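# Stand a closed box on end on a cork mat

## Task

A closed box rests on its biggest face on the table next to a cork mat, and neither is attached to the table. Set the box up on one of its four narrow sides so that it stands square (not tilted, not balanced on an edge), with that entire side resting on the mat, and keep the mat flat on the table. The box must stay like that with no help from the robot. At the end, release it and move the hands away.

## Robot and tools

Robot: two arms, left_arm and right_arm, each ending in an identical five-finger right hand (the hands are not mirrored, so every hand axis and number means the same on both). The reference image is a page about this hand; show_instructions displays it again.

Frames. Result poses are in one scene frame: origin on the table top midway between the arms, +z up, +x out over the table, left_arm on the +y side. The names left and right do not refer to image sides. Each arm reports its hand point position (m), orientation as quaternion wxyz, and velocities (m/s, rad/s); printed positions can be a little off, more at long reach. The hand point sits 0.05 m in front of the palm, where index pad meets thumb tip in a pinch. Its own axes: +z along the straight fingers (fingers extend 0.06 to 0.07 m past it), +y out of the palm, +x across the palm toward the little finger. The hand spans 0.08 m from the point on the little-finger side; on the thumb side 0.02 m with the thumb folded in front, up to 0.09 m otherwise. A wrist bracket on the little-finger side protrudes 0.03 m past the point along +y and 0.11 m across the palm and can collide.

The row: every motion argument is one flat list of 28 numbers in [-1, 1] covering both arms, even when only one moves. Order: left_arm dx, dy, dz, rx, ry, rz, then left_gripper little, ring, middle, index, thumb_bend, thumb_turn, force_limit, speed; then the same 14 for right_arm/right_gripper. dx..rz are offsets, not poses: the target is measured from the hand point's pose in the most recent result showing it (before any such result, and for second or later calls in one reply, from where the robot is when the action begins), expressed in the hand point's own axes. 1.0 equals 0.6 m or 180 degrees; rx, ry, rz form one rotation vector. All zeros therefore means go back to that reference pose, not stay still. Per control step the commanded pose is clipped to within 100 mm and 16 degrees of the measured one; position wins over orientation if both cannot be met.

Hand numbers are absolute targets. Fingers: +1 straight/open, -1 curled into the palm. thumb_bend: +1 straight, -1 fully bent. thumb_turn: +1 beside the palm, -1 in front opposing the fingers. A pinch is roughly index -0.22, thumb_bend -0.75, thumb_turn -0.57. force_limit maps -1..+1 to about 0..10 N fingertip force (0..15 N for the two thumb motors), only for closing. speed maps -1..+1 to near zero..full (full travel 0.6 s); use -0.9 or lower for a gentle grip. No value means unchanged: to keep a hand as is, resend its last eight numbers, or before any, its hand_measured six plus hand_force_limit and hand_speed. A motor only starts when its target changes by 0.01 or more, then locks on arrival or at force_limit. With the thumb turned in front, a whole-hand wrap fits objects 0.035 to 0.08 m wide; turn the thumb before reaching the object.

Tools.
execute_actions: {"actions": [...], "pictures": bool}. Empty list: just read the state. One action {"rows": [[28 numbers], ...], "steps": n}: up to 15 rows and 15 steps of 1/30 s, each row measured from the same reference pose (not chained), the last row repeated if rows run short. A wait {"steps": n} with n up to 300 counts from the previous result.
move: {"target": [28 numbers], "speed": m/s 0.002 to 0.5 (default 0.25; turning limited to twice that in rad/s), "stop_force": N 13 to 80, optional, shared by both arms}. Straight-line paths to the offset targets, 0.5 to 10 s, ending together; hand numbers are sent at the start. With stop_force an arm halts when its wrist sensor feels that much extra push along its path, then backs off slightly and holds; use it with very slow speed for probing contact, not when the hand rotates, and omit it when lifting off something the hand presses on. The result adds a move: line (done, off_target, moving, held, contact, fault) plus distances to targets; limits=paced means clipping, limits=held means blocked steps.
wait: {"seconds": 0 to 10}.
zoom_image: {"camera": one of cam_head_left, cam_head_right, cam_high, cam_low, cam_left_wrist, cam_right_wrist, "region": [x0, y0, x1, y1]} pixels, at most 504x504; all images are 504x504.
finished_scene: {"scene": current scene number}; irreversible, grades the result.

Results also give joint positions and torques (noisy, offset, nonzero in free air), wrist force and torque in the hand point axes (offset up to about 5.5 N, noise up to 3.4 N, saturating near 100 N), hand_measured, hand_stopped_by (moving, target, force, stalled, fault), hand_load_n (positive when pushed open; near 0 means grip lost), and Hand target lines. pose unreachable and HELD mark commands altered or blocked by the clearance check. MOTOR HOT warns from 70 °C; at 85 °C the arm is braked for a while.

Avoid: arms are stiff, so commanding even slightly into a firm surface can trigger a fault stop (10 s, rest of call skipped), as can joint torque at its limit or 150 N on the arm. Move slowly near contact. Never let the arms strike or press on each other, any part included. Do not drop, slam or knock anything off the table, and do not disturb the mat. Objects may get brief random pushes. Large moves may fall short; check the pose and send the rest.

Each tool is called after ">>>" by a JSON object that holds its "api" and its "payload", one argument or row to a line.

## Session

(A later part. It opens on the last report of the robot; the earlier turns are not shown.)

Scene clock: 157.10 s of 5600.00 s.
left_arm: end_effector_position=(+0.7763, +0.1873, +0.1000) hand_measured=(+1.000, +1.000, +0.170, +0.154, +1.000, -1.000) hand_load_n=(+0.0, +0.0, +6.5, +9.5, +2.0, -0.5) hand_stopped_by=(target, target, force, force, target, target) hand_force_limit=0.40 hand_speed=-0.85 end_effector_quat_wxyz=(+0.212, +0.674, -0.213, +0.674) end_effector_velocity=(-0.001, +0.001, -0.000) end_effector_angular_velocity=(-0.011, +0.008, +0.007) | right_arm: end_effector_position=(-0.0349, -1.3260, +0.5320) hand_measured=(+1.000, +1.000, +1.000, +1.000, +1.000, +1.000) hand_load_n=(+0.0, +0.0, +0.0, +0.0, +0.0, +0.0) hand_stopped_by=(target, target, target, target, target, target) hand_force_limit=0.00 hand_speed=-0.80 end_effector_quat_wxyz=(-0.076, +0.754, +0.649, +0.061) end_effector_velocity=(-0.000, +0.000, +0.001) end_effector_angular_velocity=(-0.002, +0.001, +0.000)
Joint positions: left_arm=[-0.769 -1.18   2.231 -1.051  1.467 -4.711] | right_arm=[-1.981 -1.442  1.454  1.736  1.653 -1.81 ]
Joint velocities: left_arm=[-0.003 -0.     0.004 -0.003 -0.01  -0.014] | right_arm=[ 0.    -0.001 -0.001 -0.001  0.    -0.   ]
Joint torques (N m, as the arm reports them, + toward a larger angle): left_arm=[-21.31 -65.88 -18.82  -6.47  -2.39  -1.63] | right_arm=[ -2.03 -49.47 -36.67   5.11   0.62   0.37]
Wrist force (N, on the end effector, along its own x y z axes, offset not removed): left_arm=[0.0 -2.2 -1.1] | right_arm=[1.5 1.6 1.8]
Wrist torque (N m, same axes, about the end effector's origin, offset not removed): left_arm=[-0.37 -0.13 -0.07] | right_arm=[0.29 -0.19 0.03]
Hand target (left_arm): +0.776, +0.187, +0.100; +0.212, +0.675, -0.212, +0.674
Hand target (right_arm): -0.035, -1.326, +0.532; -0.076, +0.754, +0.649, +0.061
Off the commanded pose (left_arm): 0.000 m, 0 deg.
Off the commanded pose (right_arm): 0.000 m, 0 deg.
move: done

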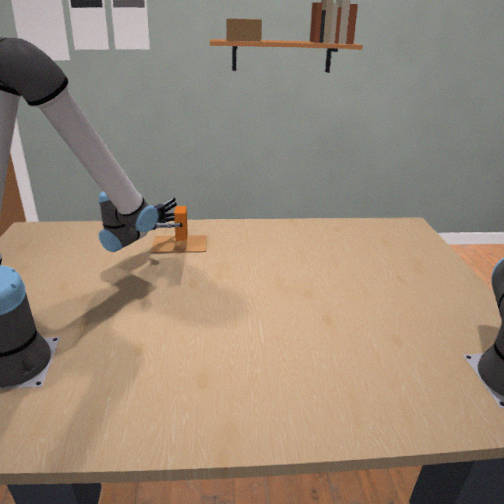

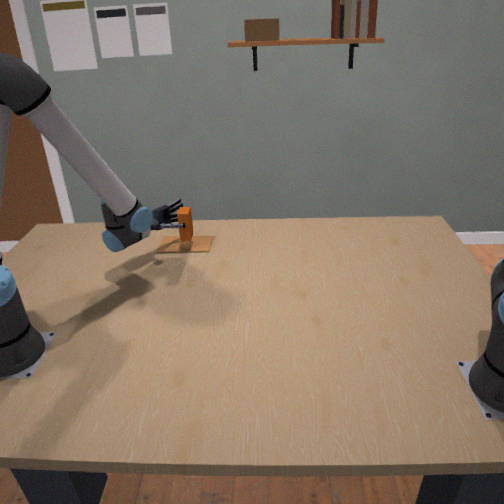

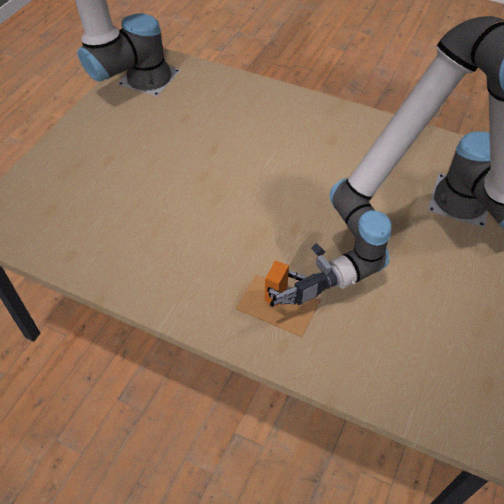

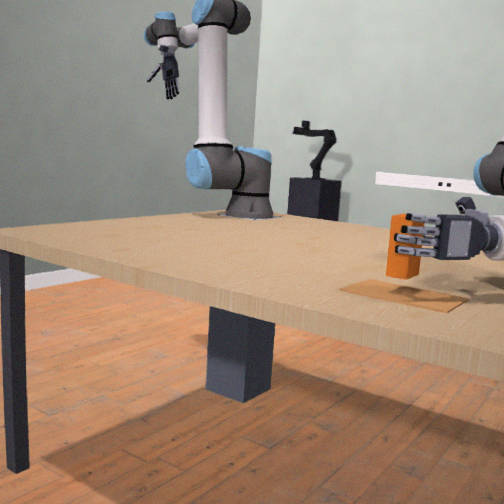

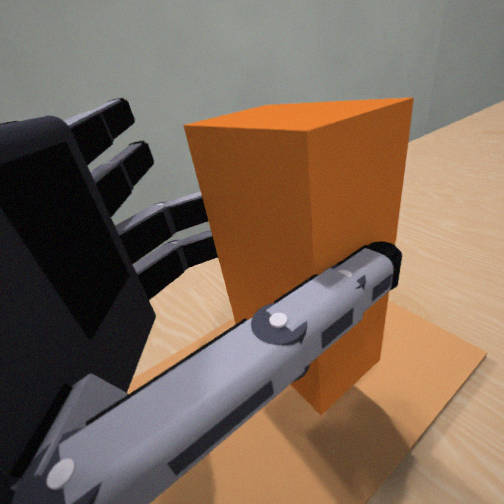

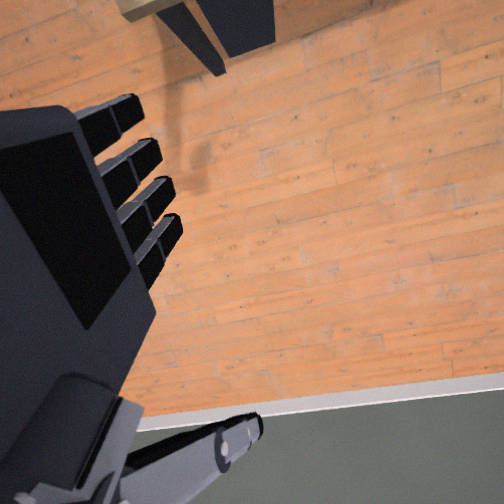

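>>> {"api": "move", "payload": {
  "target": [-0.04,-0.0077,0.011,0,0,0,1,1,-0.2,-0.2,1,-1,0.4,-0.85, 0,0,0,0,0,0,1,1,1,1,1,1,0,-0.8],
  "speed": 0.06
}}

>>> {"api": "move", "payload": {
  "target": [-0.035,0,0,0,0,0,1,1,-0.2,-0.2,1,-1,0.4,-0.85, 0,0,0,0,0,0,1,1,1,1,1,1,0,-0.8],
  "speed": 0.008,
  "stop_force": 13
}}

>>> {"api": "move", "payload": {
  "target": [0.001,0,0,0,0,0,1,1,1,1,1,-1,0.4,-0.6, 0,0,0,0,0,0,1,1,1,1,1,1,0,-0.8],
  "speed": 0.01
}}

>>> {"api": "move", "payload": {
  "target": [0.2,-0.1,-0.33,0,0,0,1,1,1,1,1,-1,0.4,-0.6, 0,0,0,0,0,0,1,1,1,1,1,1,0,-0.8],
  "speed": 0.2
}}

Scene clock: 171.57 s of 5600.00 s.
left_arm: end_effector_position=(+0.7843, +0.1873, +0.0762) hand_measured=(+1.000, +1.000, +0.170, +0.154, +1.000, -1.000) hand_load_n=(+0.0, +0.0, +6.5, +9.5, +2.0, -0.5) hand_stopped_by=(target, target, force, force, target, target) hand_force_limit=0.40 hand_speed=-0.85 end_effector_quat_wxyz=(+0.212, +0.674, -0.213, +0.674) end_effector_velocity=(+0.001, +0.001, -0.002) end_effector_angular_velocity=(+0.000, -0.000, +0.002) | right_arm: end_effector_position=(-0.0349, -1.3260, +0.5320) hand_measured=(+1.000, +1.000, +1.000, +1.000, +1.000, +1.000) hand_load_n=(+0.0, +0.0, +0.0, +0.0, +0.0, +0.0) hand_stopped_by=(target, target, target, target, target, target) hand_force_limit=0.00 hand_speed=-0.80 end_effector_quat_wxyz=(-0.076, +0.754, +0.649, +0.061) end_effector_velocity=(+0.000, +0.000, +0.001) end_effector_angular_velocity=(-0.001, -0.000, +0.000)
Joint positions: left_arm=[-0.759 -1.129  2.222 -1.092  1.477 -4.711] | right_arm=[-1.981 -1.442  1.454  1.736  1.653 -1.81 ]
Joint velocities: left_arm=[ 0.002  0.005 -0.001 -0.004 -0.     0.   ] | right_arm=[ 0.    -0.001 -0.    -0.    -0.001 -0.   ]
Joint torques (N m, as the arm reports them, + toward a larger angle): left_arm=[ 20.23 -44.36 -30.75  -6.25   2.82   2.3 ] | right_arm=[ -2.01 -50.97 -36.54   5.05   0.32   0.48]
Wrist force (N, on the end effector, along its own x y z axes, offset not removed): left_arm=[1.3 -0.2 0.9] | right_arm=[1.2 0.5 2.8]
Wrist torque (N m, same axes, about the end effector's origin, offset not removed): left_arm=[-0.18 -0.43 0.01] | right_arm=[0.01 -0.24 0.01]
Hand target (left_arm): +0.784, +0.187, +0.076; +0.212, +0.674, -0.213, +0.674
Hand target (right_arm): -0.035, -1.326, +0.532; -0.076, +0.754, +0.649, +0.061
Off the commanded pose (left_arm): 0.000 m, 0 deg.
Off the commanded pose (right_arm): 0.000 m, 0 deg.
After step 90, 10.57 s passed at rest.
move: done

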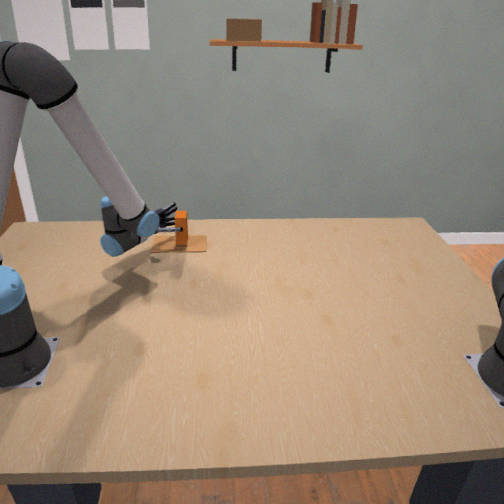

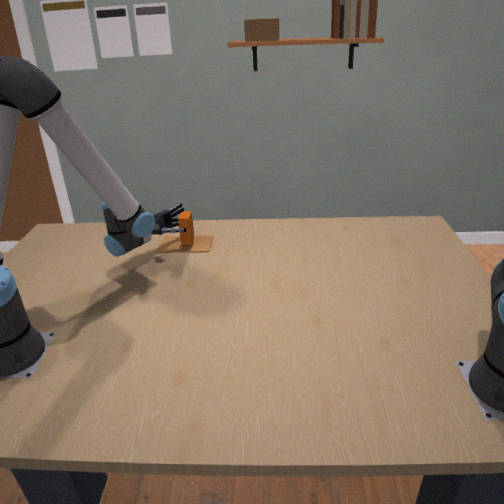

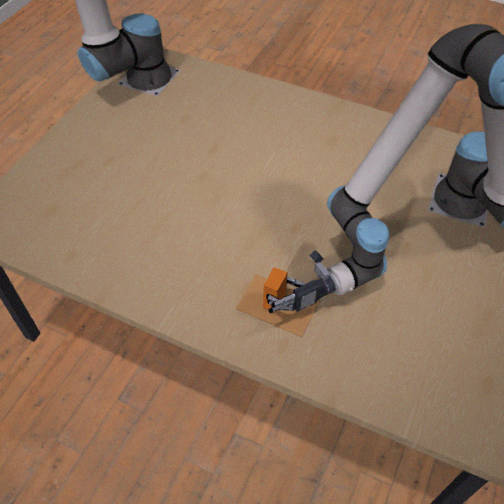

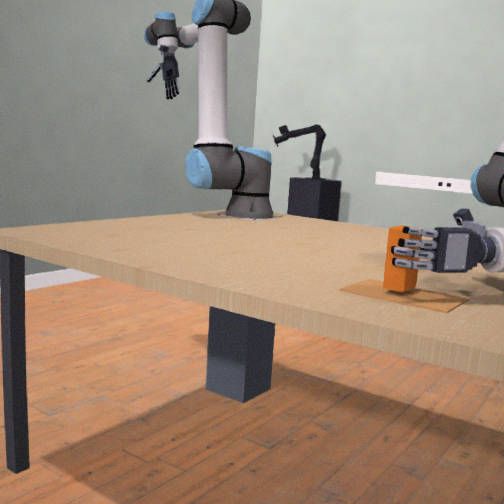

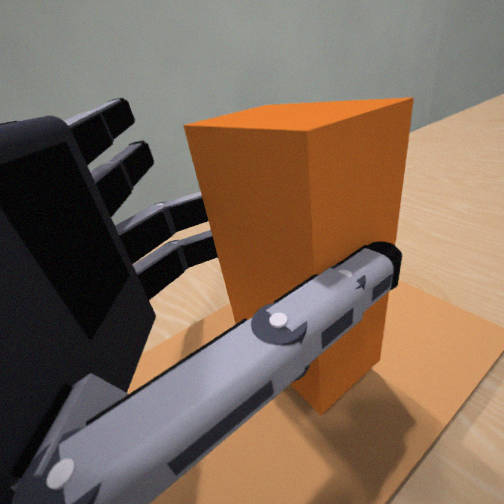

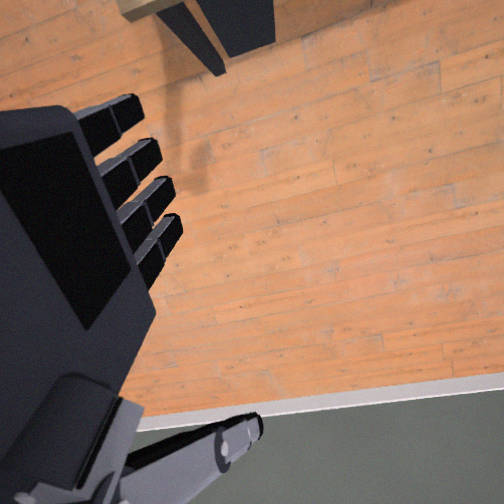

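Scene clock: 173.37 s of 5600.00 s.
left_arm: end_effector_position=(+0.7843, +0.1873, +0.0648) hand_measured=(+1.000, +1.000, +0.170, +0.154, +1.002, -1.000) hand_load_n=(+0.0, +0.0, +5.5, +9.0, +2.0, -5.0) hand_stopped_by=(target, target, force, force, target, target) hand_force_limit=0.40 hand_speed=-0.85 end_effector_quat_wxyz=(+0.212, +0.674, -0.213, +0.674) end_effector_velocity=(-0.001, +0.001, +0.001) end_effector_angular_velocity=(+0.004, +0.003, -0.000) | right_arm: end_effector_position=(-0.0349, -1.3260, +0.5320) hand_measured=(+1.000, +1.000, +1.000, +1.000, +1.000, +1.000) hand_load_n=(+0.0, +0.0, +0.0, +0.0, +0.0, +0.0) hand_stopped_by=(target, target, target, target, target, target) hand_force_limit=0.00 hand_speed=-0.80 end_effector_quat_wxyz=(-0.076, +0.754, +0.649, +0.061) end_effector_velocity=(+0.000, +0.000, +0.001) end_effector_angular_velocity=(-0.001, +0.000, -0.000)
Joint positions: left_arm=[-0.759 -1.108  2.224 -1.115  1.477 -4.711] | right_arm=[-1.981 -1.442  1.454  1.736  1.653 -1.81 ]
Joint velocities: left_arm=[-0.    -0.004  0.     0.009  0.     0.001] | right_arm=[-0.    -0.001 -0.     0.001 -0.    -0.   ]
Joint torques (N m, as the arm reports them, + toward a larger angle): left_arm=[ -0.07 -58.44 -14.35   4.    -1.63   1.2 ] | right_arm=[ -2.88 -51.01 -37.26   5.     0.46   0.33]
Wrist force (N, on the end effector, along its own x y z axes, offset not removed): left_arm=[8.2 0.8 -2.8] | right_arm=[-0.4 1.4 0.2]
Wrist torque (N m, same axes, about the end effector's origin, offset not removed): left_arm=[0.02 0.16 -0.14] | right_arm=[0.36 0.02 -0.08]
Hand target (left_arm): +0.784, +0.187, +0.065; +0.212, +0.674, -0.213, +0.674
Hand target (right_arm): -0.035, -1.326, +0.532; -0.076, +0.754, +0.649, +0.061
Off the commanded pose (left_arm): 0.010 m, 0 deg.
Off the commanded pose (right_arm): 0.000 m, 0 deg.
move: contact (left_arm)

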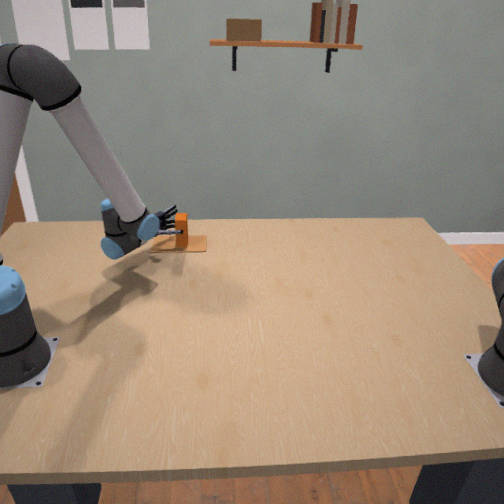

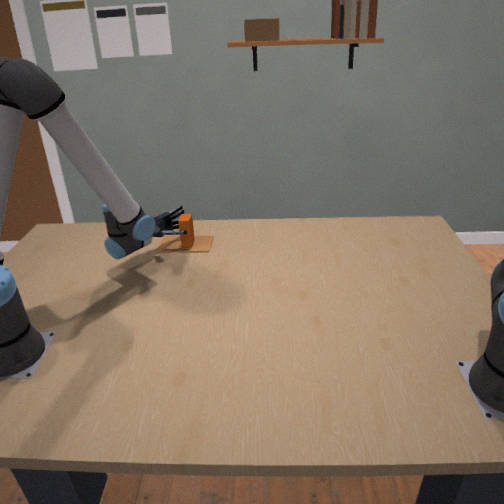

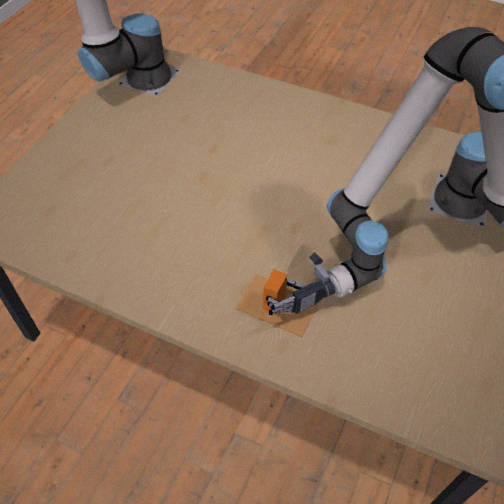

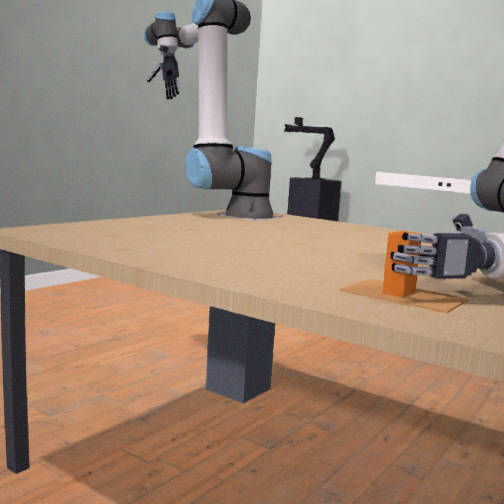

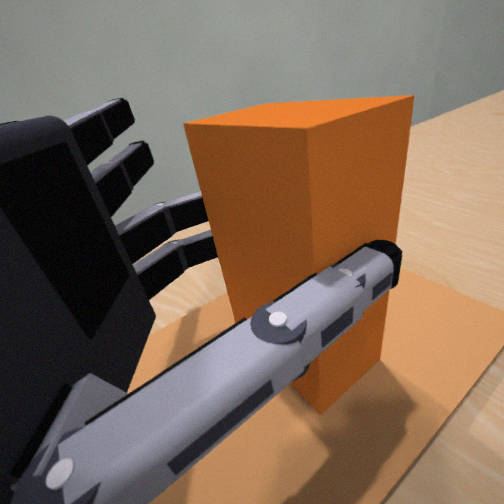

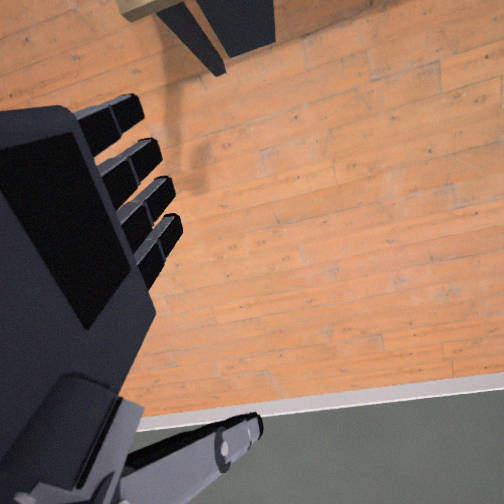

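Scene clock: 174.90 s of 5600.00 s.
left_arm: end_effector_position=(+0.7843, +0.1873, +0.0654) hand_measured=(+1.000, +1.000, +1.000, +1.000, +1.000, -1.000) hand_load_n=(+0.0, +0.0, +0.0, +0.0, +0.0, +0.5) hand_stopped_by=(target, target, target, target, target, target) hand_force_limit=0.40 hand_speed=-0.60 end_effector_quat_wxyz=(+0.212, +0.674, -0.213, +0.674) end_effector_velocity=(+0.001, +0.001, +0.000) end_effector_angular_velocity=(-0.001, -0.000, +0.001) | right_arm: end_effector_position=(-0.0349, -1.3260, +0.5320) hand_measured=(+1.000, +1.000, +1.000, +1.000, +1.000, +1.000) hand_load_n=(+0.0, +0.0, +0.0, +0.0, +0.0, +0.0) hand_stopped_by=(target, target, target, target, target, target) hand_force_limit=0.00 hand_speed=-0.80 end_effector_quat_wxyz=(-0.076, +0.754, +0.649, +0.061) end_effector_velocity=(+0.000, -0.000, -0.000) end_effector_angular_velocity=(+0.001, -0.001, -0.000)
Joint positions: left_arm=[-0.759 -1.109  2.223 -1.114  1.477 -4.711] | right_arm=[-1.981 -1.442  1.454  1.736  1.653 -1.81 ]
Joint velocities: left_arm=[ 0.001 -0.    -0.    -0.     0.    -0.   ] | right_arm=[ 0.     0.001 -0.001  0.001 -0.001  0.   ]
Joint torques (N m, as the arm reports them, + toward a larger angle): left_arm=[ -1.26 -66.53 -28.34   1.76  -1.79   1.16] | right_arm=[ -1.26 -49.02 -36.27   4.91   0.3    0.52]
Wrist force (N, on the end effector, along its own x y z axes, offset not removed): left_arm=[-2.4 1.3 2.5] | right_arm=[-0.7 0.6 3.2]
Wrist torque (N m, same axes, about the end effector's origin, offset not removed): left_arm=[-0.05 0.21 -0.07] | right_arm=[-0.07 -0.04 -0.18]
Hand target (left_arm): +0.784, +0.187, +0.065; +0.212, +0.674, -0.213, +0.674
Hand target (right_arm): -0.035, -1.326, +0.532; -0.076, +0.754, +0.649, +0.061
Off the commanded pose (left_arm): 0.000 m, 0 deg.
Off the commanded pose (right_arm): 0.000 m, 0 deg.
move: done

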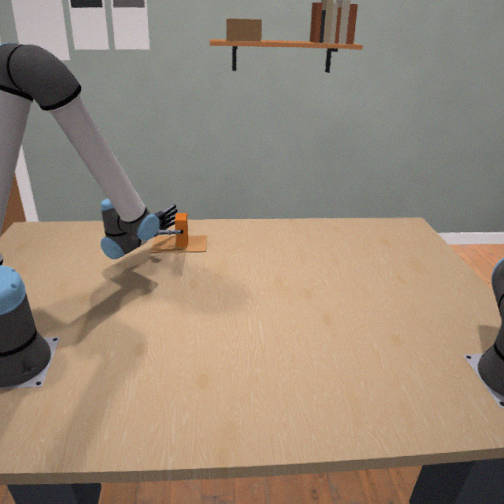

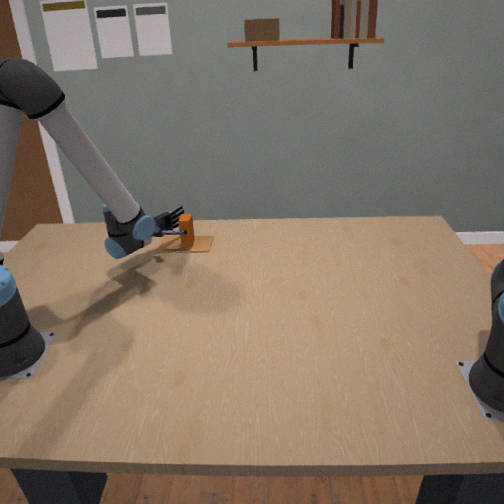

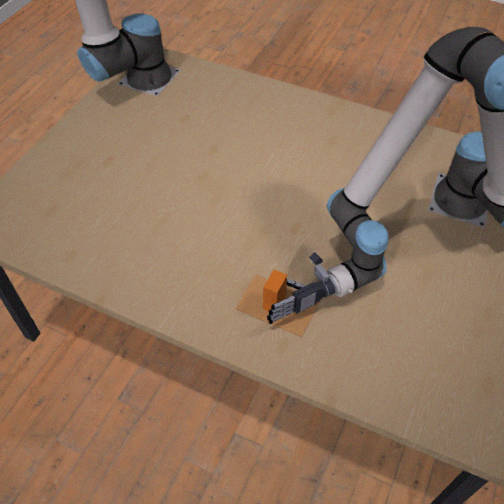

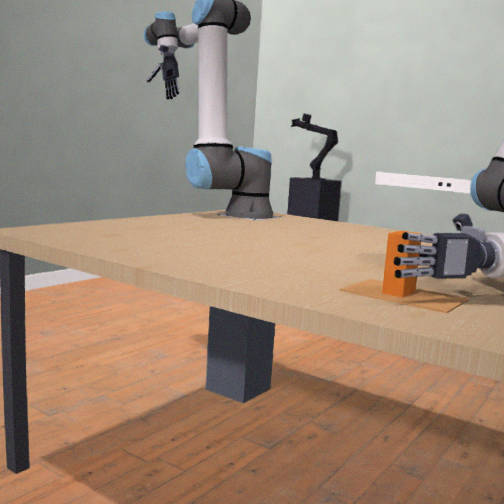

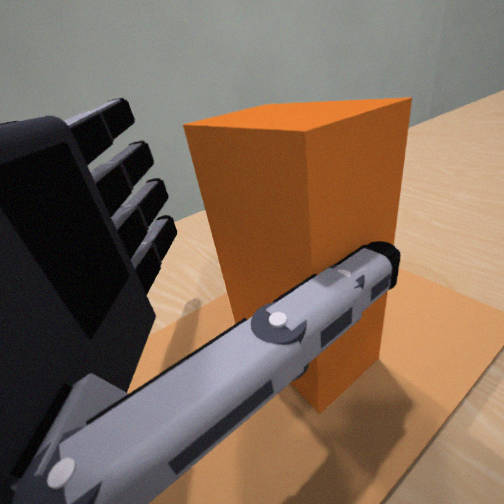

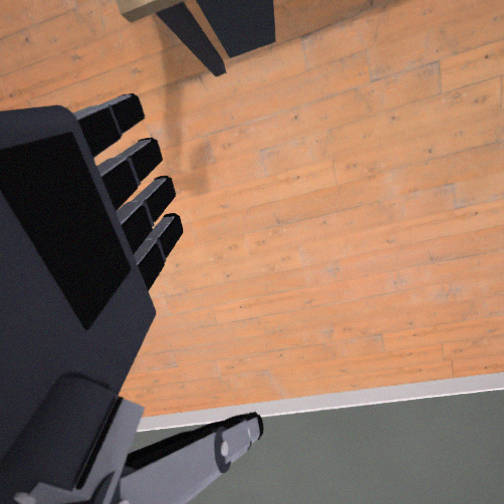

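Scene clock: 176.77 s of 5600.00 s.
left_arm: end_effector_position=(+0.6570, +0.3500, +0.1858) hand_measured=(+1.000, +1.000, +1.000, +1.000, +1.000, -1.000) hand_load_n=(+0.0, +0.0, +0.0, +0.0, +0.0, +0.0) hand_stopped_by=(target, target, target, target, target, target) hand_force_limit=0.40 hand_speed=-0.60 end_effector_quat_wxyz=(+0.212, +0.674, -0.213, +0.674) end_effector_velocity=(-0.001, +0.001, +0.002) end_effector_angular_velocity=(+0.000, -0.000, -0.000) | right_arm: end_effector_position=(-0.0349, -1.3260, +0.5320) hand_measured=(+1.000, +1.000, +1.000, +1.000, +1.000, +1.000) hand_load_n=(+0.0, +0.0, +0.0, +0.0, +0.0, +0.0) hand_stopped_by=(target, target, target, target, target, target) hand_force_limit=0.00 hand_speed=-0.80 end_effector_quat_wxyz=(-0.076, +0.754, +0.649, +0.061) end_effector_velocity=(-0.000, -0.000, -0.000) end_effector_angular_velocity=(+0.000, -0.000, -0.000)
Joint positions: left_arm=[-0.634 -1.566  2.492 -0.926  1.601 -4.711] | right_arm=[-1.981 -1.442  1.454  1.736  1.653 -1.81 ]
Joint velocities: left_arm=[ 0.001 -0.006  0.001  0.005  0.001  0.   ] | right_arm=[-0.  0. -0. -0. -0.  0.]
Joint torques (N m, as the arm reports them, + toward a larger angle): left_arm=[ 21.24 -39.44 -21.28   1.99   3.05   2.72] | right_arm=[ -3.05 -48.5  -36.7    4.87   0.24   0.34]
Wrist force (N, on the end effector, along its own x y z axes, offset not removed): left_arm=[-2.8 -1.1 1.6] | right_arm=[0.6 1.4 1.1]
Wrist torque (N m, same axes, about the end effector's origin, offset not removed): left_arm=[-0.41 0.23 -0.24] | right_arm=[0.29 -0.20 -0.06]
Hand target (left_arm): +0.657, +0.350, +0.186; +0.212, +0.674, -0.213, +0.674
Hand target (right_arm): -0.035, -1.326, +0.532; -0.076, +0.754, +0.649, +0.061
Off the commanded pose (left_arm): 0.001 m, 0 deg.
Off the commanded pose (right_arm): 0.000 m, 0 deg.
move: done

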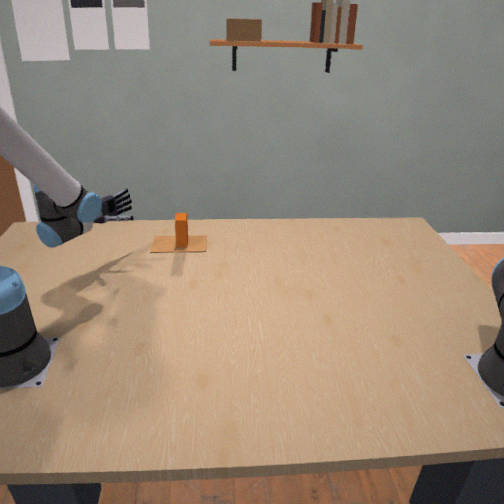

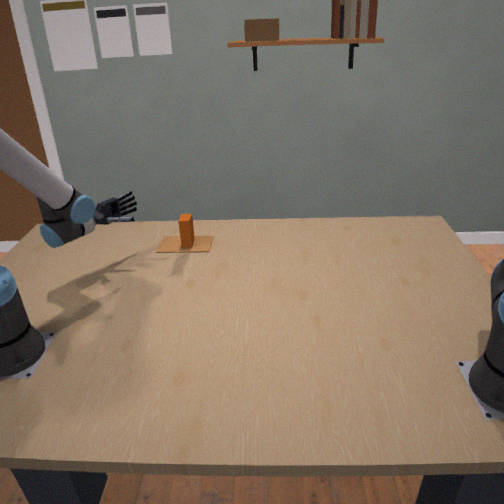

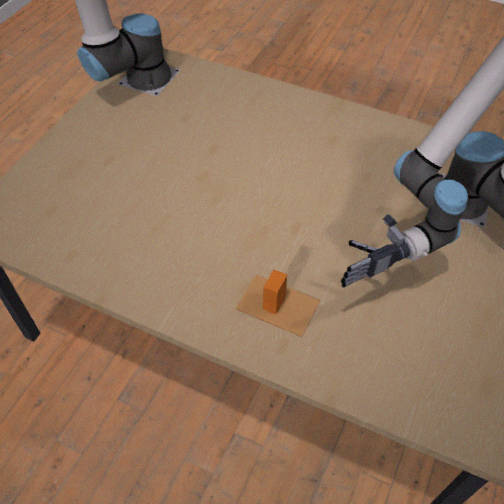

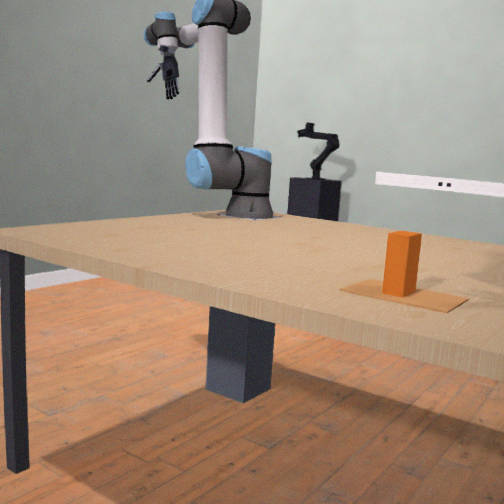

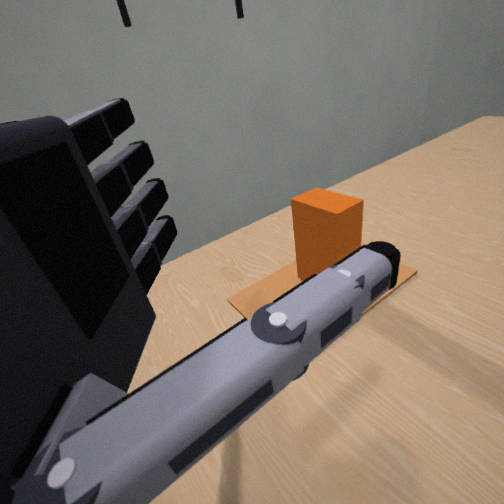

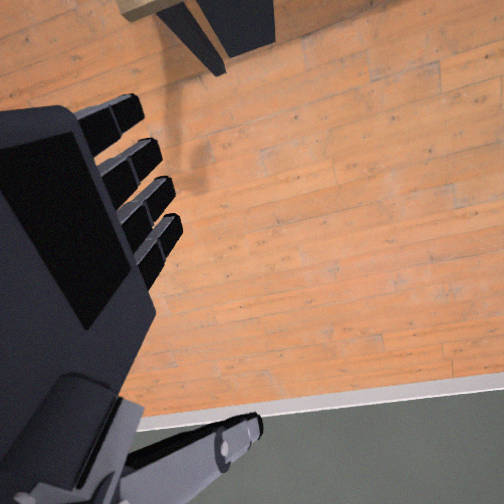

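The box stands upright on the flat mat and the hand is clear.

>>> {"api": "finished_scene", "payload": {
  "scene": 2
}}

The scene is finished: the task was done.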